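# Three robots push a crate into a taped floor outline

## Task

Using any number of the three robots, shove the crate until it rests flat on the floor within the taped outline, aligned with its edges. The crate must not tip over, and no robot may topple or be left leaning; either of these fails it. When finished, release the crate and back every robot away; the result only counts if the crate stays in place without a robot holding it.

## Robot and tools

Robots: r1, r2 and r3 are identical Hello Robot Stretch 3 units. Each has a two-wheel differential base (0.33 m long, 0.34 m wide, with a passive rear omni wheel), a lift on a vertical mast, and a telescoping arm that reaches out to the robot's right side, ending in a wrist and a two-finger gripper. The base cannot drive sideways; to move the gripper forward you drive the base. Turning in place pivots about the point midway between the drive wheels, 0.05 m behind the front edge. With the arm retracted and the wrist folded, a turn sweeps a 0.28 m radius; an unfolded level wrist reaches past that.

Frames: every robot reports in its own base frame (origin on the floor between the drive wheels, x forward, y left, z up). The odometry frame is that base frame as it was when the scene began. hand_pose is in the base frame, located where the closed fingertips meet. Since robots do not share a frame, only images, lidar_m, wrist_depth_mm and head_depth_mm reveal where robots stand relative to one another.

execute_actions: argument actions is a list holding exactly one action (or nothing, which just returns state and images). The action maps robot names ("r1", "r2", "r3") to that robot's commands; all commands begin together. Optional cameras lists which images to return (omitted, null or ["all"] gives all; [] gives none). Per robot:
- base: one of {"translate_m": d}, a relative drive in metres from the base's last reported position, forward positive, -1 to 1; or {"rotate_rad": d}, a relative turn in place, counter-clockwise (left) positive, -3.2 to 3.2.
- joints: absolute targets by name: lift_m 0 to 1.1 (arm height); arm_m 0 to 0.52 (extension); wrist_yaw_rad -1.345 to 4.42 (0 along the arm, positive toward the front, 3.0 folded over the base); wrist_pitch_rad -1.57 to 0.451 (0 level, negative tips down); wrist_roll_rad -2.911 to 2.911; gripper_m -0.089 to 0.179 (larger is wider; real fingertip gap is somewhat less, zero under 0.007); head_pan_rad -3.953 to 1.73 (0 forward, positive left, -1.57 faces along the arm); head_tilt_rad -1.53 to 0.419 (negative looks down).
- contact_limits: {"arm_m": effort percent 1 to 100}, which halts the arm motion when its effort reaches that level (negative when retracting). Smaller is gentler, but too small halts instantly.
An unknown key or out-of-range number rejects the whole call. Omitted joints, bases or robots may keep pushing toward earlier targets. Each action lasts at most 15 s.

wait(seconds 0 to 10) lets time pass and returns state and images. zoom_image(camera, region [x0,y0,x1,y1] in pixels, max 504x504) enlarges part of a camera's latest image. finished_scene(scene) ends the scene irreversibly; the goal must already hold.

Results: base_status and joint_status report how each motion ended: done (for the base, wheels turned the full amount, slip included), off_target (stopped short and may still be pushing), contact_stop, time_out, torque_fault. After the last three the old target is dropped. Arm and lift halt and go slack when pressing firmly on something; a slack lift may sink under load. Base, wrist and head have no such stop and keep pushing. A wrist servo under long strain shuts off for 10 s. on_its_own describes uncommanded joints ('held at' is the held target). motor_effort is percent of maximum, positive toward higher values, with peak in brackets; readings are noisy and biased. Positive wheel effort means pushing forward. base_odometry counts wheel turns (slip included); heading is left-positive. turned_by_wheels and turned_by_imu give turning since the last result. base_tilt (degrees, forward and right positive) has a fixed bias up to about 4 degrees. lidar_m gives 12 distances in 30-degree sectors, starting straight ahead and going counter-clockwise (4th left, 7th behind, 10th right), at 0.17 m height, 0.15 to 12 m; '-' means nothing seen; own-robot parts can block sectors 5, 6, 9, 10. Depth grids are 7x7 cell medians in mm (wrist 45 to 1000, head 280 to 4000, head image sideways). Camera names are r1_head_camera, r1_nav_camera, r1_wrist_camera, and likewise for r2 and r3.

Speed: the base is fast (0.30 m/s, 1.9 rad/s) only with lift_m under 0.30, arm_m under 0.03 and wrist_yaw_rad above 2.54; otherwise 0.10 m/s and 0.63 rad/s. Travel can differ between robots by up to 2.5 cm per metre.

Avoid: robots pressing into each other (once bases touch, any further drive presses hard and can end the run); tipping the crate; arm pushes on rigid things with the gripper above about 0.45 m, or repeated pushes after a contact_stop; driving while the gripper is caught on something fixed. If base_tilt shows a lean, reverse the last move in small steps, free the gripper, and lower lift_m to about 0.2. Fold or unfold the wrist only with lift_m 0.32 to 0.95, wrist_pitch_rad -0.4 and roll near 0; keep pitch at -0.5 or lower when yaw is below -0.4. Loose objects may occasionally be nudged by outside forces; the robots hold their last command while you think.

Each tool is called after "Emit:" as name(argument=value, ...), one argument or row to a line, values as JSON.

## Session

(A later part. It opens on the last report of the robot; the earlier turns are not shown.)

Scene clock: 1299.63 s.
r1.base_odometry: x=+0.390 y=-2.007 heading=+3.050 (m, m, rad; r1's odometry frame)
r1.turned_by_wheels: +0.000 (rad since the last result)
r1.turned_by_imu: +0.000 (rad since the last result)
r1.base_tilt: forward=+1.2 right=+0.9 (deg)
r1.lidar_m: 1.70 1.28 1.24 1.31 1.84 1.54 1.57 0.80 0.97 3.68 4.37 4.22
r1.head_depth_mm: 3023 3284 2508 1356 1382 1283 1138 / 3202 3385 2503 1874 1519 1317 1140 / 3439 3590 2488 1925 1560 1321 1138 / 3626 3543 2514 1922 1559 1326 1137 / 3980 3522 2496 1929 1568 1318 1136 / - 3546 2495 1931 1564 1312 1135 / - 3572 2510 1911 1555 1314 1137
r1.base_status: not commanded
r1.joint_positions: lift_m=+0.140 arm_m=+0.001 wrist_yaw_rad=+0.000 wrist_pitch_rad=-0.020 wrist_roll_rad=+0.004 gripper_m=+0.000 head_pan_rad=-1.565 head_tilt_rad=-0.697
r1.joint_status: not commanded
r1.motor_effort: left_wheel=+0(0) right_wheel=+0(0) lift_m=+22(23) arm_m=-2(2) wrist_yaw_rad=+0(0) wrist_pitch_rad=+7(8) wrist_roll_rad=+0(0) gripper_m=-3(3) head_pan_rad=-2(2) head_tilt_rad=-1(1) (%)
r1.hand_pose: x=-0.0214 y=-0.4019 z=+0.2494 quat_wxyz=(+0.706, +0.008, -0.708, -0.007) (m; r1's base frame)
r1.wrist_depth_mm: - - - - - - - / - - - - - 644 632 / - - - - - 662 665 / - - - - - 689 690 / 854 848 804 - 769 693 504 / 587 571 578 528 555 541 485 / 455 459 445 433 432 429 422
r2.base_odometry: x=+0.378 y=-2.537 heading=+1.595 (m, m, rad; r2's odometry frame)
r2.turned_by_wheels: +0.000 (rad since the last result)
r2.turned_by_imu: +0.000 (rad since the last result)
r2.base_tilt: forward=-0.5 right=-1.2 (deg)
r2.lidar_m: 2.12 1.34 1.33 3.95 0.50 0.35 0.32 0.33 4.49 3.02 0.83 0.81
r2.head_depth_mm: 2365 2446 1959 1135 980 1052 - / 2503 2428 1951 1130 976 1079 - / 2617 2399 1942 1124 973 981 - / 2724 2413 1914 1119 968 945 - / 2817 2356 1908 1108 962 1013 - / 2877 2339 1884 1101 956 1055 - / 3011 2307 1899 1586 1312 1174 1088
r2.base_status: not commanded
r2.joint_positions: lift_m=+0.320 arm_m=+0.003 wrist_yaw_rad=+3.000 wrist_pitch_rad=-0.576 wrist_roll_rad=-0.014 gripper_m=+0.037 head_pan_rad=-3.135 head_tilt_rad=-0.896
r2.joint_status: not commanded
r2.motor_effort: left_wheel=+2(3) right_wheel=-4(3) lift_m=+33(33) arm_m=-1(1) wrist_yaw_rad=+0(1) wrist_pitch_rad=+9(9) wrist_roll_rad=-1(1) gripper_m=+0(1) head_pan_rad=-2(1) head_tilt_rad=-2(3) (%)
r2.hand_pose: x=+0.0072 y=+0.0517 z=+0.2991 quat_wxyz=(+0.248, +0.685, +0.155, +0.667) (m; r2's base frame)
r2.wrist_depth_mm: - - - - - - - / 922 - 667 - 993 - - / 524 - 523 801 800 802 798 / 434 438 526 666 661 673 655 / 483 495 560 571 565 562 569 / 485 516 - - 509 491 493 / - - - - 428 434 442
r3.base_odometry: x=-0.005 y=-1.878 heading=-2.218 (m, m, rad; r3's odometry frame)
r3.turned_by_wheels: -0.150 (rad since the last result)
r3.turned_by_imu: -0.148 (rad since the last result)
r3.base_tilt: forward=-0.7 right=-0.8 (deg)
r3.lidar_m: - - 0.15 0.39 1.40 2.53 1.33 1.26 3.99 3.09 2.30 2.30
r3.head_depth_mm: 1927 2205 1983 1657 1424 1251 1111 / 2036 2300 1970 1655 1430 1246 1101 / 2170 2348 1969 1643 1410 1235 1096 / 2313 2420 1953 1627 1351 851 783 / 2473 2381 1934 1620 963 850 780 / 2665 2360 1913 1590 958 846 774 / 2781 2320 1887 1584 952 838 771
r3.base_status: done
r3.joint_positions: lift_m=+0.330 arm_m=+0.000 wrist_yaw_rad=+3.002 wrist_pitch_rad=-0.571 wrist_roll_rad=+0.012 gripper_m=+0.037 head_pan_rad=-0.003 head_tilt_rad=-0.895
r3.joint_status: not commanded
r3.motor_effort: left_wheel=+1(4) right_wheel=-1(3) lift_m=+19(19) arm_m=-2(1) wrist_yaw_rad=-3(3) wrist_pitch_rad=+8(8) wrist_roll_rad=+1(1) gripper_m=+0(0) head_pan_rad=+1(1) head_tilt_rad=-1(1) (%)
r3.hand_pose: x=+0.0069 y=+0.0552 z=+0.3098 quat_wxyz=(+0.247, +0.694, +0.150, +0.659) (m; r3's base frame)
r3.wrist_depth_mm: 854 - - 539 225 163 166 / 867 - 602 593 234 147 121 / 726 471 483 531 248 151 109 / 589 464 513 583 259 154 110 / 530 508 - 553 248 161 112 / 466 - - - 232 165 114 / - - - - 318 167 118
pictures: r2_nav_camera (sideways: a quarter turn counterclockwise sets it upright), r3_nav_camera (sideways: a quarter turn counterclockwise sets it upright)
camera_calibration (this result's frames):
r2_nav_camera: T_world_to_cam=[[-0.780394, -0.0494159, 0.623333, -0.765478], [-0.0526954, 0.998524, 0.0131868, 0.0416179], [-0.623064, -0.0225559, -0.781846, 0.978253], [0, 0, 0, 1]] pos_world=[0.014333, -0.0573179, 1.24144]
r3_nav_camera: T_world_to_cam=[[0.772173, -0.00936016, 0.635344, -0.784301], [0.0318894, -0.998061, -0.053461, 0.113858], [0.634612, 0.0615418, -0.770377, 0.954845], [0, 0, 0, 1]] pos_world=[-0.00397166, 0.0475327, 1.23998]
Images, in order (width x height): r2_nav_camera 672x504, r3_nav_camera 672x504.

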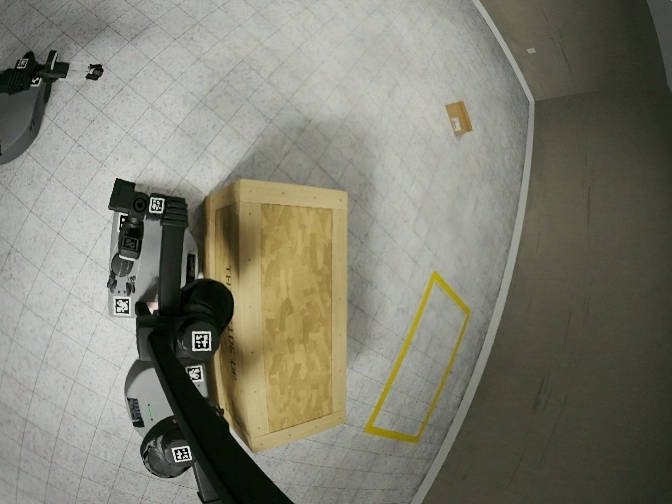

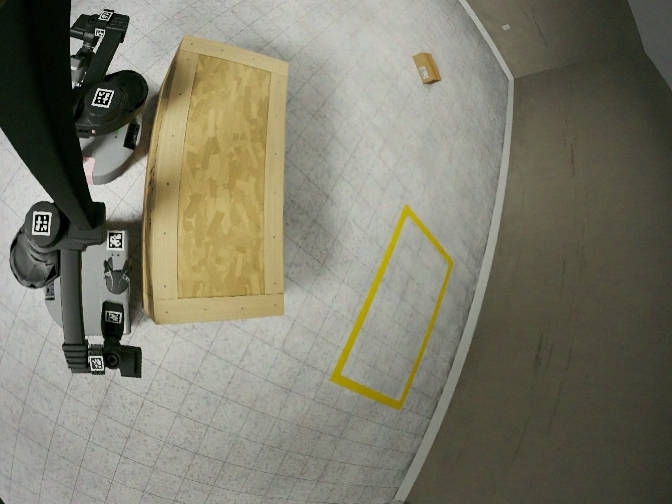

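Emit:
execute_actions(
  actions=[
    {"r2":{"base":{"translate_m":-0.4}},"r3":{"base":{"translate_m":0.3}}},
  ],
  cameras=["r2_nav_camera","r3_nav_camera"],
)

Scene clock: 1309.90 s.
r1.base_odometry: x=+0.390 y=-2.007 heading=+3.050 (m, m, rad; r1's odometry frame)
r1.turned_by_wheels: +0.000 (rad since the last result)
r1.turned_by_imu: -0.001 (rad since the last result)
r1.base_tilt: forward=+1.1 right=+0.8 (deg)
r1.lidar_m: 1.69 1.28 1.24 1.30 1.84 1.54 1.58 1.53 1.03 1.33 4.35 4.22
r1.head_depth_mm: 3001 3242 2522 1490 1453 1323 1141 / 3271 3438 2505 1724 1574 1320 1140 / 3450 3538 2510 1915 1562 1325 1136 / 3678 3548 2489 1931 1571 1319 1139 / 3963 3609 2490 1925 1557 1311 1136 / - 3559 2490 1937 1557 1307 1138 / - 3556 2488 1909 1557 1318 1137
r1.base_status: not commanded
r1.joint_positions: lift_m=+0.140 arm_m=+0.001 wrist_yaw_rad=+0.000 wrist_pitch_rad=-0.020 wrist_roll_rad=+0.004 gripper_m=+0.000 head_pan_rad=-1.565 head_tilt_rad=-0.697
r1.joint_status: not commanded
r1.motor_effort: left_wheel=+0(0) right_wheel=+0(1) lift_m=+22(22) arm_m=-2(2) wrist_yaw_rad=+0(0) wrist_pitch_rad=+8(8) wrist_roll_rad=+0(0) gripper_m=-3(3) head_pan_rad=-2(2) head_tilt_rad=-1(2) (%)
r1.hand_pose: x=-0.0214 y=-0.4019 z=+0.2494 quat_wxyz=(+0.706, +0.008, -0.708, -0.007) (m; r1's base frame)
r1.wrist_depth_mm: - - - - - - 570 / - - - - - 889 864 / - - - - - 911 952 / - - - - - 786 609 / 842 829 801 - 797 713 624 / 586 574 570 531 551 546 534 / 452 450 446 435 430 429 428
r2.base_odometry: x=+0.387 y=-2.936 heading=+1.595 (m, m, rad; r2's odometry frame)
r2.turned_by_wheels: -0.001 (rad since the last result)
r2.turned_by_imu: +0.154 (rad since the last result)
r2.base_tilt: forward=-0.8 right=-1.1 (deg)
r2.lidar_m: 2.50 1.54 4.43 3.08 0.36 0.28 0.28 0.30 4.32 2.95 2.34 1.04
r2.head_depth_mm: 2226 2378 1973 1649 985 908 - / 2373 2415 1955 1640 978 896 - / 2588 2392 1963 1632 972 885 - / 2739 2360 1909 1611 964 888 - / 2929 2344 1908 1603 961 891 - / 2976 2311 1888 1596 960 986 - / 2988 2318 1882 1585 1370 1173 1084
r2.base_status: translate_m off_target (by the wheels' count: -0.3995 of -0.4000)
r2.joint_positions: lift_m=+0.320 arm_m=+0.003 wrist_yaw_rad=+3.000 wrist_pitch_rad=-0.576 wrist_roll_rad=-0.014 gripper_m=+0.037 head_pan_rad=-3.135 head_tilt_rad=-0.896
r2.joint_status: not commanded
r2.on_its_own: left_wheel is at rest, and its effort (-68) is outside its rest range (-18 to +18); right_wheel is at rest, and its effort (-57) is outside its rest range (-18 to +18)
r2.motor_effort: left_wheel=-68(80) right_wheel=-57(65) lift_m=+34(35) arm_m=+0(0) wrist_yaw_rad=+0(2) wrist_pitch_rad=+9(9) wrist_roll_rad=-1(1) gripper_m=+0(0) head_pan_rad=+0(1) head_tilt_rad=-3(4) (%)
r2.hand_pose: x=+0.0072 y=+0.0517 z=+0.2991 quat_wxyz=(+0.248, +0.685, +0.155, +0.667) (m; r2's base frame)
r2.wrist_depth_mm: 396 - - - - - - / 411 - 637 - 1000 - - / 416 - 505 729 806 781 805 / 402 452 482 624 656 661 664 / 391 505 529 566 565 571 562 / 380 509 - - 509 496 489 / - - - - 424 434 436
r3.base_odometry: x=-0.186 y=-2.118 heading=-2.218 (m, m, rad; r3's odometry frame)
r3.turned_by_wheels: +0.000 (rad since the last result)
r3.turned_by_imu: +0.042 (rad since the last result)
r3.base_tilt: forward=-0.7 right=-0.8 (deg)
r3.lidar_m: - - 0.15 0.23 0.38 1.60 1.54 1.55 4.15 2.64 2.21 -
r3.head_depth_mm: 1737 1985 2026 1664 1427 1243 1112 / 1863 2117 1994 1657 1425 1243 1107 / 1986 2234 1964 1636 1408 1234 1097 / 2109 2338 1929 1618 1406 869 768 / 2276 2396 1941 1609 1395 850 754 / 2459 2364 1903 1616 1383 844 754 / 2711 2348 1879 1574 1374 836 745
r3.base_status: done
r3.joint_positions: lift_m=+0.330 arm_m=+0.000 wrist_yaw_rad=+3.003 wrist_pitch_rad=-0.571 wrist_roll_rad=+0.012 gripper_m=+0.037 head_pan_rad=-0.003 head_tilt_rad=-0.894
r3.joint_status: not commanded
r3.motor_effort: left_wheel=-1(63) right_wheel=+2(18) lift_m=+18(20) arm_m=-1(1) wrist_yaw_rad=-2(5) wrist_pitch_rad=+8(9) wrist_roll_rad=+1(1) gripper_m=-1(1) head_pan_rad=+1(2) head_tilt_rad=-2(2) (%)
r3.hand_pose: x=+0.0068 y=+0.0552 z=+0.3098 quat_wxyz=(+0.247, +0.694, +0.150, +0.659) (m; r3's base frame)
r3.wrist_depth_mm: - - - 372 162 160 171 / 906 - 605 401 134 117 119 / 729 683 487 437 138 94 94 / 606 445 492 473 143 84 77 / 525 507 - 519 134 85 66 / 465 - - - 125 87 61 / - - - - 181 88 61
pictures: r2_nav_camera (sideways: a quarter turn counterclockwise sets it upright), r3_nav_camera (sideways: a quarter turn counterclockwise sets it upright)
camera_calibration (this result's frames):
r2_nav_camera: T_world_to_cam=[[-0.780551, -0.0490176, 0.623168, -0.765262], [-0.0521875, 0.99855, 0.0131771, 0.0416275], [-0.62291, -0.0222362, -0.781977, 0.978423], [0, 0, 0, 1]] pos_world=[0.0143164, -0.057322, 1.24144]
r3_nav_camera: T_world_to_cam=[[0.771527, -0.00935857, 0.636128, -0.785319], [0.0319435, -0.998061, -0.0534259, 0.113812], [0.635395, 0.0615396, -0.769732, 0.954002], [0, 0, 0, 1]] pos_world=[-0.00390875, 0.0475325, 1.23997]
Images, in order (width x height): r2_nav_camera 672x504, r3_nav_camera 672x504.

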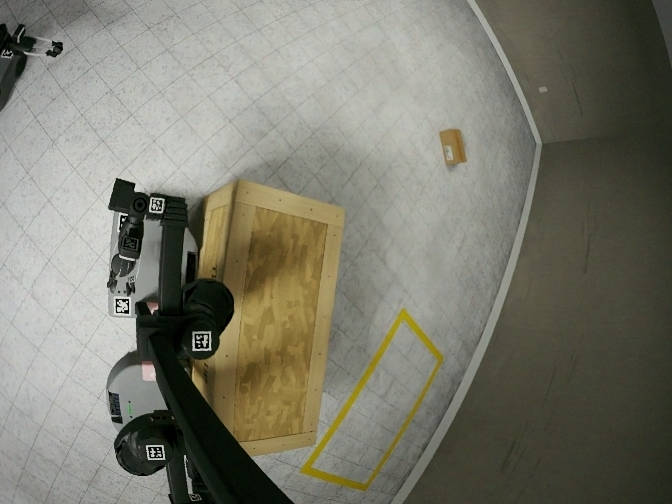

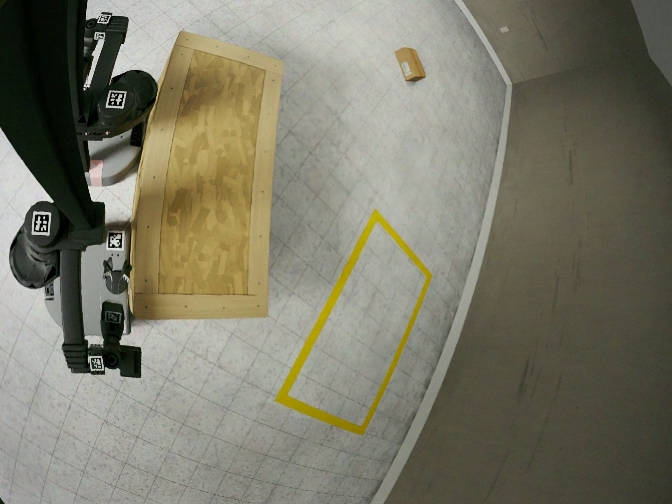

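Emit:
execute_actions(
  actions=[
    {"r2":{"base":{"translate_m":0.15}},"r3":{"base":{"translate_m":-0.005}}},
  ],
  cameras=["r3_nav_camera"],
)

Scene clock: 1345.53 s.
r1.base_odometry: x=+0.390 y=-2.007 heading=+3.050 (m, m, rad; r1's odometry frame)
r1.turned_by_wheels: +0.000 (rad since the last result)
r1.turned_by_imu: -0.001 (rad since the last result)
r1.base_tilt: forward=+1.2 right=+0.9 (deg)
r1.lidar_m: 1.70 1.28 1.24 1.31 1.84 1.54 1.57 1.09 0.92 1.32 4.37 4.23
r1.head_depth_mm: 3051 3274 2512 1493 1574 1298 1138 / 3230 3391 2512 1719 1567 1320 1135 / 3431 3559 2497 1919 1582 1318 1143 / 3709 3572 2496 1927 1569 1322 1140 / 3926 3574 2495 1916 1563 1320 1144 / - 3563 2494 1928 1576 1314 1138 / - 3537 2493 1919 1570 1315 1134
r1.base_status: not commanded
r1.joint_positions: lift_m=+0.140 arm_m=+0.001 wrist_yaw_rad=+0.000 wrist_pitch_rad=-0.020 wrist_roll_rad=+0.004 gripper_m=+0.000 head_pan_rad=-1.565 head_tilt_rad=-0.697
r1.joint_status: not commanded
r1.motor_effort: left_wheel=+0(0) right_wheel=-1(0) lift_m=+22(22) arm_m=-2(2) wrist_yaw_rad=+0(0) wrist_pitch_rad=+8(8) wrist_roll_rad=+0(0) gripper_m=-3(3) head_pan_rad=-2(2) head_tilt_rad=-1(2) (%)
r1.hand_pose: x=-0.0214 y=-0.4019 z=+0.2494 quat_wxyz=(+0.706, +0.008, -0.708, -0.007) (m; r1's base frame)
r1.wrist_depth_mm: - - - - - - - / - - - - - 880 888 / - - - - - 958 910 / - - - - - 962 575 / 839 840 784 - 771 696 530 / 592 583 570 529 550 553 510 / 454 449 437 436 430 431 420
r2.base_odometry: x=+0.384 y=-2.786 heading=+1.595 (m, m, rad; r2's odometry frame)
r2.turned_by_wheels: +0.000 (rad since the last result)
r2.turned_by_imu: -0.001 (rad since the last result)
r2.base_tilt: forward=-0.7 right=-1.1 (deg)
r2.lidar_m: 2.38 1.42 4.33 3.26 0.43 0.44 0.43 0.45 4.40 2.79 0.93 1.00
r2.head_depth_mm: 2360 2455 1962 1142 998 1035 - / 2519 2412 1940 1130 998 1132 - / 2717 2393 1943 1127 1003 1232 - / 2853 2345 1905 1115 1005 1229 - / 2977 2348 1909 1109 1001 1219 - / 2983 2324 1886 1102 1006 1216 - / 2992 2298 1871 1586 1346 1208 1089
r2.base_status: done
r2.joint_positions: lift_m=+0.320 arm_m=+0.003 wrist_yaw_rad=+3.000 wrist_pitch_rad=-0.576 wrist_roll_rad=-0.014 gripper_m=+0.037 head_pan_rad=-3.135 head_tilt_rad=-0.896
r2.joint_status: not commanded
r2.motor_effort: left_wheel=+0(65) right_wheel=+0(57) lift_m=+34(34) arm_m=-1(1) wrist_yaw_rad=+0(0) wrist_pitch_rad=+9(9) wrist_roll_rad=-1(1) gripper_m=-1(0) head_pan_rad=-1(1) head_tilt_rad=-3(2) (%)
r2.hand_pose: x=+0.0072 y=+0.0517 z=+0.2991 quat_wxyz=(+0.248, +0.685, +0.155, +0.667) (m; r2's base frame)
r2.wrist_depth_mm: - - - - - - - / 604 - - - - - 986 / 421 - 750 793 798 806 799 / 434 449 636 666 654 662 656 / 475 503 585 571 569 572 569 / 493 504 - - 510 495 493 / - - - - 429 440 438
r3.base_odometry: x=-0.183 y=-2.114 heading=-2.218 (m, m, rad; r3's odometry frame)
r3.turned_by_wheels: +0.000 (rad since the last result)
r3.turned_by_imu: -0.001 (rad since the last result)
r3.base_tilt: forward=-0.7 right=-0.8 (deg)
r3.lidar_m: - - 0.15 0.25 0.43 1.60 1.54 1.54 4.16 2.65 2.18 -
r3.head_depth_mm: 1743 1975 1993 1678 1434 1252 1115 / 1843 2134 1964 1653 1414 1247 1104 / 1957 2234 1979 1636 1402 1231 1099 / 2122 2302 1963 1633 1406 868 770 / 2276 2359 1930 1622 1388 849 754 / 2504 2343 1895 1615 1376 844 750 / 2709 2368 1894 1598 1360 838 749
r3.base_status: done
r3.joint_positions: lift_m=+0.330 arm_m=+0.000 wrist_yaw_rad=+3.003 wrist_pitch_rad=-0.571 wrist_roll_rad=+0.012 gripper_m=+0.037 head_pan_rad=-0.003 head_tilt_rad=-0.894
r3.joint_status: not commanded
r3.motor_effort: left_wheel=-1(3) right_wheel=+1(1) lift_m=+18(18) arm_m=-1(1) wrist_yaw_rad=-2(3) wrist_pitch_rad=+9(8) wrist_roll_rad=+1(1) gripper_m=+0(1) head_pan_rad=+2(1) head_tilt_rad=-1(2) (%)
r3.hand_pose: x=+0.0069 y=+0.0552 z=+0.3098 quat_wxyz=(+0.247, +0.694, +0.150, +0.659) (m; r3's base frame)
r3.wrist_depth_mm: - - - 398 169 160 172 / 556 - 933 437 146 117 120 / 411 468 716 473 150 96 94 / 420 440 617 509 155 91 77 / 477 502 - 545 150 93 68 / 463 - - - 139 94 66 / - - - - 196 95 67
pictures: r3_nav_camera (sideways: a quarter turn counterclockwise sets it upright)
camera_calibration (this result's frames):
r3_nav_camera: T_world_to_cam=[[0.771526, -0.00935962, 0.636129, -0.78532], [0.0319422, -0.998061, -0.0534258, 0.113812], [0.635395, 0.0615388, -0.769731, 0.954001], [0, 0, 0, 1]] pos_world=[-0.00390862, 0.0475325, 1.23997]
Images, in order (width x height): r3_nav_camera 672x504.

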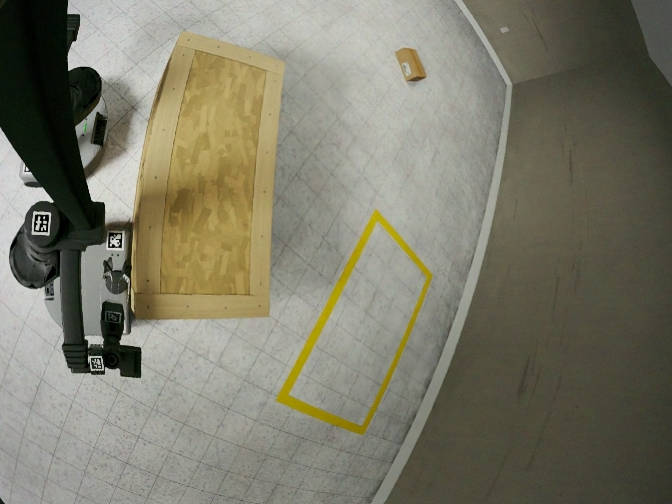

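Emit:
execute_actions(
  actions=[
    {"r2":{"base":{"translate_m":0.15}}},
  ],
  cameras=[],
)

Emit:
execute_actions(
  actions=[
    {"r2":{"base":{"rotate_rad":0.45}}},
  ],
  cameras=[],
)

Emit:
execute_actions(
  actions=[
    {"r2":{"base":{"translate_m":-0.25}}},
  ],
  cameras=[],
)

Emit:
execute_actions(
  actions=[
    {"r2":{"base":{"rotate_rad":-0.72}}},
  ],
  cameras=["r2_nav_camera"],
)

Scene clock: 1359.87 s.
r1.base_odometry: x=+0.390 y=-2.007 heading=+3.050 (m, m, rad; r1's odometry frame)
r1.turned_by_wheels: +0.000 (rad since the last result)
r1.turned_by_imu: -0.001 (rad since the last result)
r1.base_tilt: forward=+1.1 right=+0.9 (deg)
r1.lidar_m: 1.69 1.28 1.24 1.31 1.84 1.54 1.57 0.83 1.18 1.33 4.36 4.22
r1.head_depth_mm: 3012 3310 2512 1496 1564 1292 1140 / 3267 3380 2507 1706 1564 1325 1139 / 3384 3617 2483 1934 1565 1314 1137 / 3671 3556 2507 1928 1552 1325 1138 / 3939 3532 2507 1916 1562 1318 1137 / - 3563 2506 1919 1557 1315 1131 / - 3562 2464 1920 1556 1312 1135
r1.base_status: not commanded
r1.joint_positions: lift_m=+0.140 arm_m=+0.001 wrist_yaw_rad=+0.000 wrist_pitch_rad=-0.020 wrist_roll_rad=+0.004 gripper_m=+0.000 head_pan_rad=-1.565 head_tilt_rad=-0.697
r1.joint_status: not commanded
r1.motor_effort: left_wheel=+1(0) right_wheel=+0(0) lift_m=+22(23) arm_m=-2(2) wrist_yaw_rad=+1(0) wrist_pitch_rad=+8(8) wrist_roll_rad=+0(0) gripper_m=-2(3) head_pan_rad=-2(2) head_tilt_rad=-1(1) (%)
r1.hand_pose: x=-0.0214 y=-0.4019 z=+0.2494 quat_wxyz=(+0.706, +0.008, -0.708, -0.007) (m; r1's base frame)
r1.wrist_depth_mm: - - - - - - - / - - - - - 889 897 / - - - - - 922 915 / - - - - - 990 955 / 832 818 808 - 768 750 540 / 588 583 572 525 547 545 507 / 451 450 440 445 425 424 418
r2.base_odometry: x=+0.380 y=-2.636 heading=+1.595 (m, m, rad; r2's odometry frame)
r2.turned_by_wheels: +0.000 (rad since the last result)
r2.turned_by_imu: -0.001 (rad since the last result)
r2.base_tilt: forward=-0.7 right=-1.2 (deg)
r2.lidar_m: 2.24 1.30 4.22 3.41 0.66 0.54 0.58 0.61 4.50 2.64 0.84 0.90
r2.head_depth_mm: 2478 2461 1964 1142 850 1088 - / 2635 2415 1949 1132 1188 1181 - / 2808 2382 1945 1126 1235 1280 - / 2985 2371 1911 1123 1256 1267 - / 3074 2348 1906 1116 1291 1246 - / 3042 2347 1895 1108 1310 1209 - / 2982 2308 1888 1603 1375 1212 1089
r2.base_status: done
r2.joint_positions: lift_m=+0.320 arm_m=+0.003 wrist_yaw_rad=+3.000 wrist_pitch_rad=-0.576 wrist_roll_rad=-0.014 gripper_m=+0.037 head_pan_rad=-3.135 head_tilt_rad=-0.896
r2.joint_status: not commanded
r2.motor_effort: left_wheel=+0(6) right_wheel=+0(3) lift_m=+34(34) arm_m=-1(0) wrist_yaw_rad=+0(1) wrist_pitch_rad=+9(9) wrist_roll_rad=-2(1) gripper_m=-1(1) head_pan_rad=-1(0) head_tilt_rad=-2(3) (%)
r2.hand_pose: x=+0.0072 y=+0.0517 z=+0.2991 quat_wxyz=(+0.248, +0.685, +0.155, +0.667) (m; r2's base frame)
r2.wrist_depth_mm: - - - - - - - / 637 - - - 987 - 994 / 507 - 804 813 796 805 797 / 446 512 664 667 661 659 657 / 486 551 585 585 561 567 560 / 495 504 - - 507 495 495 / - - - - 434 446 443
r3.base_odometry: x=-0.183 y=-2.114 heading=-2.218 (m, m, rad; r3's odometry frame)
r3.turned_by_wheels: +0.000 (rad since the last result)
r3.turned_by_imu: -0.001 (rad since the last result)
r3.base_tilt: forward=-0.6 right=-0.8 (deg)
r3.lidar_m: - - 0.15 0.25 0.68 0.53 1.54 1.54 4.15 2.64 2.17 -
r3.head_depth_mm: 1747 1973 1991 1673 1441 1252 1111 / 1856 2124 1973 1668 1418 1248 1105 / 1991 2230 1968 1645 1417 1233 1091 / 2130 2353 1952 1620 1405 867 769 / 2299 2395 1947 1613 1391 851 754 / 2484 2388 1909 1597 1388 843 749 / 2696 2358 1880 1599 1379 837 748
r3.base_status: not commanded
r3.joint_positions: lift_m=+0.330 arm_m=+0.000 wrist_yaw_rad=+3.003 wrist_pitch_rad=-0.571 wrist_roll_rad=+0.012 gripper_m=+0.037 head_pan_rad=-0.003 head_tilt_rad=-0.894
r3.joint_status: not commanded
r3.motor_effort: left_wheel=-1(0) right_wheel=+1(1) lift_m=+18(18) arm_m=-1(1) wrist_yaw_rad=-2(3) wrist_pitch_rad=+9(8) wrist_roll_rad=+1(1) gripper_m=+0(1) head_pan_rad=+1(2) head_tilt_rad=-2(1) (%)
r3.hand_pose: x=+0.0069 y=+0.0552 z=+0.3098 quat_wxyz=(+0.247, +0.694, +0.150, +0.659) (m; r3's base frame)
r3.wrist_depth_mm: - - - 403 169 161 171 / 584 - 951 431 146 117 119 / 470 500 747 476 150 97 94 / 429 514 628 508 155 91 77 / 481 518 - 540 150 93 68 / 460 - - - 139 94 66 / - - - - 196 95 67
pictures: none
No camera images: the call's "cameras" was empty. Leave "cameras" out to get every camera's image.

Scene clock: 1361.57 s.
r1.base_odometry: x=+0.390 y=-2.007 heading=+3.050 (m, m, rad; r1's odometry frame)
r1.turned_by_wheels: +0.000 (rad since the last result)
r1.turned_by_imu: +0.000 (rad since the last result)
r1.base_tilt: forward=+1.2 right=+0.9 (deg)
r1.lidar_m: 1.70 1.28 1.24 1.30 1.84 1.53 1.57 0.83 1.18 1.32 4.35 4.22
r1.head_depth_mm: 3023 3286 2490 1498 1572 1261 1141 / 3239 3408 2512 1724 1576 1322 1140 / 3444 3542 2479 1918 1564 1315 1142 / 3687 3568 2486 1927 1564 1314 1139 / 3977 3548 2527 1920 1563 1317 1133 / - 3529 2498 1925 1555 1317 1136 / - 3511 2515 1925 1558 1313 1138
r1.base_status: not commanded
r1.joint_positions: lift_m=+0.140 arm_m=+0.001 wrist_yaw_rad=+0.000 wrist_pitch_rad=-0.020 wrist_roll_rad=+0.004 gripper_m=+0.000 head_pan_rad=-1.565 head_tilt_rad=-0.697
r1.joint_status: not commanded
r1.motor_effort: left_wheel=+0(0) right_wheel=+0(0) lift_m=+22(22) arm_m=-2(2) wrist_yaw_rad=+0(2) wrist_pitch_rad=+8(8) wrist_roll_rad=+0(0) gripper_m=-3(3) head_pan_rad=-2(2) head_tilt_rad=-2(1) (%)
r1.hand_pose: x=-0.0214 y=-0.4019 z=+0.2494 quat_wxyz=(+0.706, +0.008, -0.708, -0.007) (m; r1's base frame)
r1.wrist_depth_mm: - - - - - - - / - - - - - 899 894 / - - - - - 894 931 / - - - - 992 965 952 / 856 824 804 - 756 755 472 / 584 583 583 535 547 547 488 / 457 448 439 433 427 426 415
r2.base_odometry: x=+0.380 y=-2.636 heading=+2.044 (m, m, rad; r2's odometry frame)
r2.turned_by_wheels: +0.450 (rad since the last result)
r2.turned_by_imu: +0.448 (rad since the last result)
r2.base_tilt: forward=-0.8 right=-1.2 (deg)
r2.lidar_m: 1.29 1.34 3.63 2.75 0.60 0.58 0.60 4.52 2.80 0.84 0.89 2.19
r2.head_depth_mm: 3143 2442 1978 1146 1017 1204 - / 3141 2405 1977 1130 1083 1242 - / 3121 2386 1941 1128 1229 1275 - / 3097 2363 1935 1586 1348 1276 - / 3037 2331 1901 1603 1398 1242 - / 3032 2340 1899 1597 1382 1214 - / 2991 2311 1909 1593 1374 1214 1091
r2.base_status: done
r2.joint_positions: lift_m=+0.320 arm_m=+0.003 wrist_yaw_rad=+3.000 wrist_pitch_rad=-0.576 wrist_roll_rad=-0.014 gripper_m=+0.037 head_pan_rad=-3.135 head_tilt_rad=-0.896
r2.joint_status: not commanded
r2.motor_effort: left_wheel=-1(5) right_wheel=+2(5) lift_m=+34(34) arm_m=-1(0) wrist_yaw_rad=+0(0) wrist_pitch_rad=+9(9) wrist_roll_rad=-1(1) gripper_m=+1(1) head_pan_rad=-1(1) head_tilt_rad=-2(3) (%)
r2.hand_pose: x=+0.0072 y=+0.0517 z=+0.2991 quat_wxyz=(+0.248, +0.685, +0.155, +0.667) (m; r2's base frame)
r2.wrist_depth_mm: 532 - - - - - - / 560 - 668 - - - - / 577 - 570 800 820 794 794 / 614 634 635 668 655 664 660 / 577 564 585 572 566 561 565 / 499 507 - - 504 492 491 / - - - - 429 439 433
r3.base_odometry: x=-0.183 y=-2.114 heading=-2.218 (m, m, rad; r3's odometry frame)
r3.turned_by_wheels: +0.000 (rad since the last result)
r3.turned_by_imu: +0.000 (rad since the last result)
r3.base_tilt: forward=-0.6 right=-0.7 (deg)
r3.lidar_m: - - 0.15 0.25 0.53 0.53 1.54 1.54 4.13 2.64 2.17 -
r3.head_depth_mm: 1730 1983 2000 1673 1430 1252 1109 / 1840 2099 1983 1661 1426 1249 1104 / 1977 2232 1953 1638 1405 1240 1104 / 2124 2335 1951 1629 1392 868 767 / 2292 2401 1921 1626 1388 847 752 / 2491 2353 1904 1611 1389 843 751 / 2691 2335 1888 1598 1377 836 748
r3.base_status: not commanded
r3.joint_positions: lift_m=+0.330 arm_m=+0.000 wrist_yaw_rad=+3.003 wrist_pitch_rad=-0.571 wrist_roll_rad=+0.012 gripper_m=+0.037 head_pan_rad=-0.003 head_tilt_rad=-0.894
r3.joint_status: not commanded
r3.motor_effort: left_wheel=+0(0) right_wheel=+1(1) lift_m=+18(18) arm_m=-1(1) wrist_yaw_rad=-3(3) wrist_pitch_rad=+8(9) wrist_roll_rad=+1(1) gripper_m=+0(0) head_pan_rad=+3(2) head_tilt_rad=-2(2) (%)
r3.hand_pose: x=+0.0069 y=+0.0552 z=+0.3098 quat_wxyz=(+0.247, +0.694, +0.150, +0.659) (m; r3's base frame)
r3.wrist_depth_mm: - - - 401 168 161 172 / 581 - 916 438 146 117 120 / 476 508 735 472 150 96 94 / 473 555 625 509 155 91 77 / 509 527 - 544 150 93 68 / 470 - - - 139 94 66 / - - - - 196 95 67
pictures: none
No camera images: the call's "cameras" was empty. Leave "cameras" out to get every camera's image.

Scene clock: 1365.30 s.
r1.base_odometry: x=+0.390 y=-2.007 heading=+3.050 (m, m, rad; r1's odometry frame)
r1.turned_by_wheels: +0.000 (rad since the last result)
r1.turned_by_imu: -0.001 (rad since the last result)
r1.base_tilt: forward=+1.1 right=+0.9 (deg)
r1.lidar_m: 1.70 1.27 1.24 1.30 1.84 1.54 1.57 1.41 0.90 1.32 4.34 4.23
r1.head_depth_mm: 3011 3307 2511 1443 1339 1263 1138 / 3247 3434 2515 1708 1532 1318 1135 / 3453 3576 2495 1939 1572 1319 1142 / 3688 3568 2496 1920 1566 1316 1137 / 3979 3553 2515 1911 1560 1315 1135 / - 3553 2470 1932 1558 1317 1134 / - 3541 2467 1912 1565 1311 1135
r1.base_status: not commanded
r1.joint_positions: lift_m=+0.140 arm_m=+0.001 wrist_yaw_rad=+0.000 wrist_pitch_rad=-0.020 wrist_roll_rad=+0.004 gripper_m=+0.000 head_pan_rad=-1.565 head_tilt_rad=-0.697
r1.joint_status: not commanded
r1.motor_effort: left_wheel=+0(1) right_wheel=-1(0) lift_m=+23(23) arm_m=-2(2) wrist_yaw_rad=+0(0) wrist_pitch_rad=+8(8) wrist_roll_rad=+0(0) gripper_m=-3(3) head_pan_rad=-2(2) head_tilt_rad=-1(1) (%)
r1.hand_pose: x=-0.0214 y=-0.4019 z=+0.2494 quat_wxyz=(+0.706, +0.008, -0.708, -0.007) (m; r1's base frame)
r1.wrist_depth_mm: - - - - - - 450 / - - - - - 890 666 / - - - - - 907 914 / - - - - 984 605 546 / 807 817 792 - 765 573 484 / 579 581 574 520 549 538 503 / 455 444 437 430 432 428 426
r2.base_odometry: x=+0.494 y=-2.859 heading=+2.044 (m, m, rad; r2's odometry frame)
r2.turned_by_wheels: +0.000 (rad since the last result)
r2.turned_by_imu: -0.002 (rad since the last result)
r2.base_tilt: forward=-0.7 right=-1.1 (deg)
r2.lidar_m: 1.54 4.46 3.47 0.49 0.37 0.36 0.37 4.29 2.96 2.24 0.91 2.31
r2.head_depth_mm: 3000 2451 1955 1655 979 877 - / 3142 2398 1941 1641 975 904 - / 3108 2424 1936 1620 969 943 - / 3114 2285 1917 1618 1340 1161 - / 3011 2337 1896 1612 1389 1245 - / 3007 2330 1892 1599 1380 1216 - / 2989 2299 1869 1591 1366 1208 1088
r2.base_status: done
r2.joint_positions: lift_m=+0.320 arm_m=+0.003 wrist_yaw_rad=+3.000 wrist_pitch_rad=-0.576 wrist_roll_rad=-0.014 gripper_m=+0.037 head_pan_rad=-3.135 head_tilt_rad=-0.896
r2.joint_status: not commanded
r2.motor_effort: left_wheel=-1(6) right_wheel=+2(2) lift_m=+34(34) arm_m=-1(0) wrist_yaw_rad=+0(0) wrist_pitch_rad=+9(9) wrist_roll_rad=-1(1) gripper_m=+0(0) head_pan_rad=-1(1) head_tilt_rad=-2(3) (%)
r2.hand_pose: x=+0.0072 y=+0.0517 z=+0.2991 quat_wxyz=(+0.248, +0.685, +0.155, +0.667) (m; r2's base frame)
r2.wrist_depth_mm: 331 - 590 - - - - / 356 - 598 630 909 999 991 / 377 - 630 593 788 783 814 / 388 459 655 636 662 667 656 / 395 491 592 578 570 567 557 / 411 510 - - 511 494 492 / - - - - 432 436 448
r3.base_odometry: x=-0.183 y=-2.114 heading=-2.218 (m, m, rad; r3's odometry frame)
r3.turned_by_wheels: +0.000 (rad since the last result)
r3.turned_by_imu: +0.000 (rad since the last result)
r3.base_tilt: forward=-0.6 right=-0.9 (deg)
r3.lidar_m: - - 0.15 0.25 0.52 1.60 1.54 1.54 4.15 2.64 2.18 -
r3.head_depth_mm: 1749 1983 2016 1672 1433 1253 1110 / 1849 2113 1974 1660 1409 1243 1104 / 1989 2227 1978 1657 1400 1232 1095 / 2132 2339 1954 1619 1398 868 766 / 2270 2363 1928 1620 1396 850 755 / 2496 2380 1909 1603 1380 843 752 / 2659 2304 1888 1590 1372 838 746
r3.base_status: not commanded
r3.joint_positions: lift_m=+0.330 arm_m=+0.000 wrist_yaw_rad=+3.003 wrist_pitch_rad=-0.571 wrist_roll_rad=+0.012 gripper_m=+0.037 head_pan_rad=-0.003 head_tilt_rad=-0.894
r3.joint_status: not commanded
r3.motor_effort: left_wheel=+0(0) right_wheel=+1(1) lift_m=+18(18) arm_m=-2(1) wrist_yaw_rad=-3(3) wrist_pitch_rad=+8(8) wrist_roll_rad=+1(1) gripper_m=+0(0) head_pan_rad=+1(1) head_tilt_rad=-2(2) (%)
r3.hand_pose: x=+0.0069 y=+0.0552 z=+0.3098 quat_wxyz=(+0.247, +0.694, +0.150, +0.659) (m; r3's base frame)
r3.wrist_depth_mm: - - - 400 168 160 171 / 923 - 632 436 146 117 120 / 727 676 634 476 150 96 94 / 601 591 631 513 155 91 77 / 528 531 - 537 150 93 68 / 463 - - - 139 94 66 / - - - - 196 95 67
pictures: none
No camera images: the call's "cameras" was empty. Leave "cameras" out to get every camera's image.

Scene clock: 1367.43 s.
r1.base_odometry: x=+0.390 y=-2.007 heading=+3.050 (m, m, rad; r1's odometry frame)
r1.turned_by_wheels: +0.000 (rad since the last result)
r1.turned_by_imu: +0.000 (rad since the last result)
r1.base_tilt: forward=+1.3 right=+0.9 (deg)
r1.lidar_m: 1.70 1.28 1.24 1.30 1.84 1.54 1.57 1.41 0.90 1.32 4.36 4.23
r1.head_depth_mm: 3046 3262 2520 1441 1347 1319 1143 / 3174 3428 2506 1718 1577 1317 1140 / 3409 3601 2489 1916 1569 1315 1141 / 3673 3554 2501 1918 1570 1313 1138 / - 3538 2491 1910 1561 1313 1139 / - 3567 2484 1930 1565 1318 1136 / - 3503 2485 1914 1564 1318 1133
r1.base_status: not commanded
r1.joint_positions: lift_m=+0.140 arm_m=+0.001 wrist_yaw_rad=+0.000 wrist_pitch_rad=-0.020 wrist_roll_rad=+0.004 gripper_m=+0.000 head_pan_rad=-1.565 head_tilt_rad=-0.697
r1.joint_status: not commanded
r1.motor_effort: left_wheel=+0(0) right_wheel=+0(0) lift_m=+23(22) arm_m=-2(2) wrist_yaw_rad=-1(0) wrist_pitch_rad=+8(8) wrist_roll_rad=+0(0) gripper_m=-3(3) head_pan_rad=-2(2) head_tilt_rad=-2(1) (%)
r1.hand_pose: x=-0.0214 y=-0.4019 z=+0.2494 quat_wxyz=(+0.706, +0.008, -0.708, -0.007) (m; r1's base frame)
r1.wrist_depth_mm: - - - - - - - / - - - - - 867 866 / - - - - - 898 884 / - - - - - 668 552 / 844 817 814 - 786 584 555 / 592 580 569 526 552 539 528 / 456 453 448 434 435 424 426
r2.base_odometry: x=+0.494 y=-2.859 heading=+1.325 (m, m, rad; r2's odometry frame)
r2.turned_by_wheels: -0.720 (rad since the last result)
r2.turned_by_imu: -0.718 (rad since the last result)
r2.base_tilt: forward=-0.7 right=-1.3 (deg)
r2.lidar_m: 2.21 1.65 1.54 4.33 0.49 0.40 0.36 0.36 4.29 3.69 2.40 0.91
r2.head_depth_mm: 2239 2428 1961 1139 1024 1070 - / 2321 2441 1941 1137 1016 1197 - / 2427 2393 1951 1132 997 1200 - / 2535 2386 1925 1121 967 1104 - / 2656 2344 1907 1112 961 1128 - / 2721 2331 1895 1100 957 1113 - / 2748 2301 1884 1582 1313 1193 1087
r2.base_status: done
r2.joint_positions: lift_m=+0.320 arm_m=+0.003 wrist_yaw_rad=+3.000 wrist_pitch_rad=-0.576 wrist_roll_rad=-0.014 gripper_m=+0.037 head_pan_rad=-3.135 head_tilt_rad=-0.896
r2.joint_status: not commanded
r2.motor_effort: left_wheel=+2(7) right_wheel=-3(7) lift_m=+34(34) arm_m=+0(1) wrist_yaw_rad=+0(1) wrist_pitch_rad=+9(9) wrist_roll_rad=-1(1) gripper_m=+0(1) head_pan_rad=-1(1) head_tilt_rad=-3(3) (%)
r2.hand_pose: x=+0.0072 y=+0.0517 z=+0.2991 quat_wxyz=(+0.248, +0.685, +0.155, +0.667) (m; r2's base frame)
r2.wrist_depth_mm: - - - - - - - / 634 - - 992 - - 997 / 479 - 806 788 799 804 788 / 468 510 662 670 676 644 662 / 511 552 583 580 567 568 568 / 495 515 - - 501 494 489 / - - - - 428 438 434
r3.base_odometry: x=-0.183 y=-2.114 heading=-2.218 (m, m, rad; r3's odometry frame)
r3.turned_by_wheels: +0.000 (rad since the last result)
r3.turned_by_imu: +0.000 (rad since the last result)
r3.base_tilt: forward=-0.6 right=-0.9 (deg)
r3.lidar_m: - - 0.15 0.25 1.53 1.59 1.54 1.54 4.15 2.65 2.18 -
r3.head_depth_mm: 1746 1975 2004 1667 1426 1248 1107 / 1856 2129 1993 1657 1418 1250 1108 / 1970 2228 1979 1636 1407 1240 1096 / 2115 2323 1937 1622 1399 868 768 / 2295 2390 1938 1608 1392 847 754 / 2459 2369 1910 1594 1381 837 753 / 2688 2328 1892 1599 1371 840 746
r3.base_status: not commanded
r3.joint_positions: lift_m=+0.330 arm_m=+0.000 wrist_yaw_rad=+3.003 wrist_pitch_rad=-0.571 wrist_roll_rad=+0.012 gripper_m=+0.037 head_pan_rad=-0.003 head_tilt_rad=-0.894
r3.joint_status: not commanded
r3.motor_effort: left_wheel=-1(0) right_wheel=+1(1) lift_m=+18(18) arm_m=-1(2) wrist_yaw_rad=-2(2) wrist_pitch_rad=+8(9) wrist_roll_rad=+1(1) gripper_m=+0(0) head_pan_rad=+2(1) head_tilt_rad=-2(2) (%)
r3.hand_pose: x=+0.0069 y=+0.0552 z=+0.3098 quat_wxyz=(+0.247, +0.694, +0.150, +0.659) (m; r3's base frame)
r3.wrist_depth_mm: - - - 404 169 161 171 / 869 - 644 437 145 117 119 / 513 493 559 471 150 96 94 / 582 563 605 509 154 91 77 / 529 529 - 543 150 93 68 / 466 - - - 139 94 66 / - - - - 195 95 67
pictures: r2_nav_camera (sideways: a quarter turn counterclockwise sets it upright)
camera_calibration (this result's frames):
r2_nav_camera: T_world_to_cam=[[-0.780548, -0.0490124, 0.623172, -0.765267], [-0.0521808, 0.998551, 0.0131773, 0.0416271], [-0.622914, -0.0222321, -0.781974, 0.978419], [0, 0, 0, 1]] pos_world=[0.0143158, -0.0573221, 1.24144]
Images, in order (width x height): r2_nav_camera 672x504.

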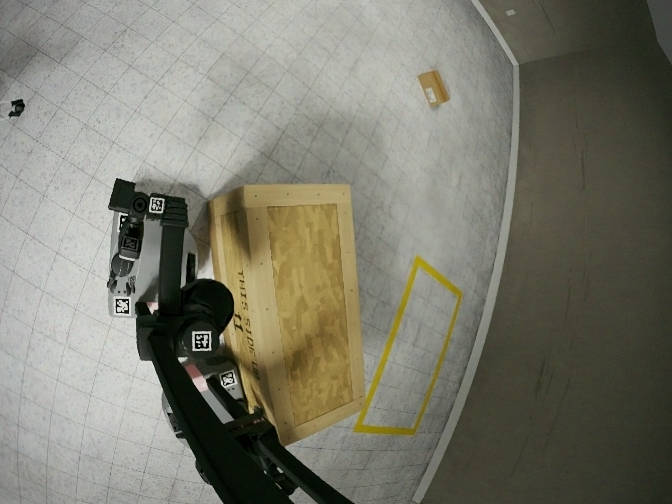

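Emit:
execute_actions(
  actions=[
    {"r2":{"base":{"translate_m":-0.4}},"r3":{"base":{"translate_m":0.12}}},
  ],
  cameras=["r2_nav_camera","r3_nav_camera"],
)

Scene clock: 1376.63 s.
r1.base_odometry: x=+0.390 y=-2.007 heading=+3.050 (m, m, rad; r1's odometry frame)
r1.turned_by_wheels: +0.000 (rad since the last result)
r1.turned_by_imu: -0.001 (rad since the last result)
r1.base_tilt: forward=+1.3 right=+0.9 (deg)
r1.lidar_m: 1.70 1.28 1.24 1.31 1.84 1.54 1.58 1.58 1.06 1.29 4.36 4.23
r1.head_depth_mm: 3003 3235 2513 1498 1449 1320 1145 / 3272 3387 2506 1673 1557 1321 1138 / 3428 3574 2502 1935 1569 1316 1140 / 3695 3558 2515 1923 1557 1319 1138 / 3931 3528 2508 1911 1567 1315 1134 / - 3573 2510 1920 1560 1315 1132 / - 3528 2479 1924 1564 1308 1130
r1.base_status: not commanded
r1.joint_positions: lift_m=+0.140 arm_m=+0.001 wrist_yaw_rad=+0.000 wrist_pitch_rad=-0.020 wrist_roll_rad=+0.004 gripper_m=+0.000 head_pan_rad=-1.565 head_tilt_rad=-0.697
r1.joint_status: not commanded
r1.motor_effort: left_wheel=+1(0) right_wheel=-1(0) lift_m=+22(22) arm_m=-2(2) wrist_yaw_rad=-1(1) wrist_pitch_rad=+8(8) wrist_roll_rad=+0(0) gripper_m=-3(3) head_pan_rad=-2(2) head_tilt_rad=-1(2) (%)
r1.hand_pose: x=-0.0214 y=-0.4019 z=+0.2494 quat_wxyz=(+0.706, +0.008, -0.708, -0.007) (m; r1's base frame)
r1.wrist_depth_mm: - - - - - - 683 / - - - - - 949 695 / - - - - - 951 979 / - - - - 995 759 667 / 839 806 780 - 757 702 673 / 592 587 565 533 548 545 534 / 452 442 439 433 431 424 422
r2.base_odometry: x=+0.397 y=-3.246 heading=+1.324 (m, m, rad; r2's odometry frame)
r2.turned_by_wheels: -0.001 (rad since the last result)
r2.turned_by_imu: +0.236 (rad since the last result)
r2.base_tilt: forward=-0.6 right=-1.2 (deg)
r2.lidar_m: 2.51 1.61 4.46 3.12 0.38 0.29 0.28 0.29 4.25 3.04 2.37 1.07
r2.head_depth_mm: 2181 2354 1964 1643 982 909 - / 2354 2422 1953 1637 976 894 - / 2492 2408 1945 1631 973 886 - / 2707 2373 1936 1614 965 888 - / 2815 2333 1901 1610 960 893 - / 2914 2341 1887 1603 955 960 - / 3011 2309 1876 1593 1375 1186 1090
r2.base_status: translate_m off_target (by the wheels' count: -0.3995 of -0.4000)
r2.joint_positions: lift_m=+0.320 arm_m=+0.003 wrist_yaw_rad=+3.000 wrist_pitch_rad=-0.576 wrist_roll_rad=-0.014 gripper_m=+0.037 head_pan_rad=-3.135 head_tilt_rad=-0.896
r2.joint_status: not commanded
r2.on_its_own: left_wheel is at rest, and its effort (-70) is outside its rest range (-18 to +18); right_wheel is at rest, and its effort (-57) is outside its rest range (-18 to +18)
r2.motor_effort: left_wheel=-70(81) right_wheel=-57(63) lift_m=+35(35) arm_m=+0(0) wrist_yaw_rad=+0(2) wrist_pitch_rad=+8(10) wrist_roll_rad=-1(1) gripper_m=+0(0) head_pan_rad=-1(1) head_tilt_rad=-3(3) (%)
r2.hand_pose: x=+0.0072 y=+0.0517 z=+0.2991 quat_wxyz=(+0.248, +0.685, +0.155, +0.667) (m; r2's base frame)
r2.wrist_depth_mm: 415 - - - - - - / 426 - 629 - - 994 996 / 432 - 504 754 794 786 795 / 413 478 528 631 668 663 671 / 408 533 574 571 567 564 566 / 393 511 - - 511 496 496 / - - - - 430 438 440
r3.base_odometry: x=-0.255 y=-2.210 heading=-2.218 (m, m, rad; r3's odometry frame)
r3.turned_by_wheels: +0.000 (rad since the last result)
r3.turned_by_imu: +0.014 (rad since the last result)
r3.base_tilt: forward=-0.7 right=-0.9 (deg)
r3.lidar_m: - - 0.15 0.25 0.40 1.64 1.59 1.60 4.18 2.53 2.08 -
r3.head_depth_mm: 1723 1950 2013 1674 1438 1254 1109 / 1823 2067 1995 1663 1424 1241 1110 / 1949 2209 1954 1649 1416 1242 1103 / 2089 2316 1956 1617 1402 868 769 / 2235 2399 1931 1611 1392 846 755 / 2472 2360 1891 1604 1374 843 751 / 2649 2355 1889 1589 1371 837 748
r3.base_status: done
r3.joint_positions: lift_m=+0.330 arm_m=+0.000 wrist_yaw_rad=+3.003 wrist_pitch_rad=-0.571 wrist_roll_rad=+0.012 gripper_m=+0.037 head_pan_rad=-0.003 head_tilt_rad=-0.894
r3.joint_status: not commanded
r3.motor_effort: left_wheel=+1(48) right_wheel=+3(36) lift_m=+18(19) arm_m=-2(2) wrist_yaw_rad=-4(3) wrist_pitch_rad=+9(8) wrist_roll_rad=+1(1) gripper_m=-1(1) head_pan_rad=+3(0) head_tilt_rad=-2(2) (%)
r3.hand_pose: x=+0.0068 y=+0.0552 z=+0.3099 quat_wxyz=(+0.247, +0.694, +0.150, +0.659) (m; r3's base frame)
r3.wrist_depth_mm: - - - 417 168 161 172 / 892 - 606 452 139 117 120 / 734 716 489 487 143 96 93 / 604 549 533 521 147 86 77 / 529 523 - 537 140 87 67 / 463 - - - 127 88 61 / - - - - 186 89 62
pictures: r2_nav_camera (sideways: a quarter turn counterclockwise sets it upright), r3_nav_camera (sideways: a quarter turn counterclockwise sets it upright)
camera_calibration (this result's frames):
r2_nav_camera: T_world_to_cam=[[-0.780474, -0.0489354, 0.62327, -0.765396], [-0.0520813, 0.998556, 0.0131831, 0.041619], [-0.623015, -0.0221717, -0.781895, 0.978318], [0, 0, 0, 1]] pos_world=[0.0143025, -0.0573229, 1.24144]
r3_nav_camera: T_world_to_cam=[[0.771525, -0.0093614, 0.63613, -0.785321], [0.03194, -0.998061, -0.0534258, 0.113811], [0.635397, 0.0615373, -0.76973, 0.953999], [0, 0, 0, 1]] pos_world=[-0.0039084, 0.0475325, 1.23997]
Images, in order (width x height): r2_nav_camera 672x504, r3_nav_camera 672x504.

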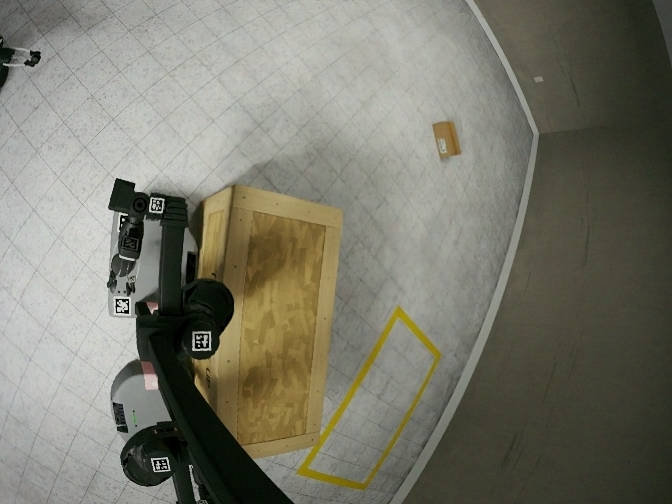

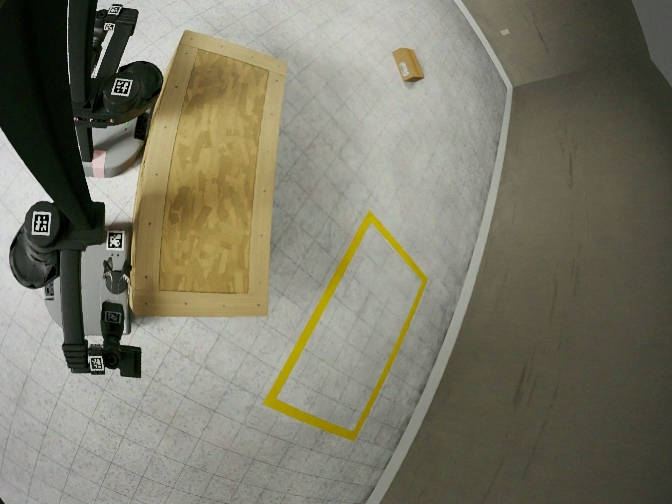

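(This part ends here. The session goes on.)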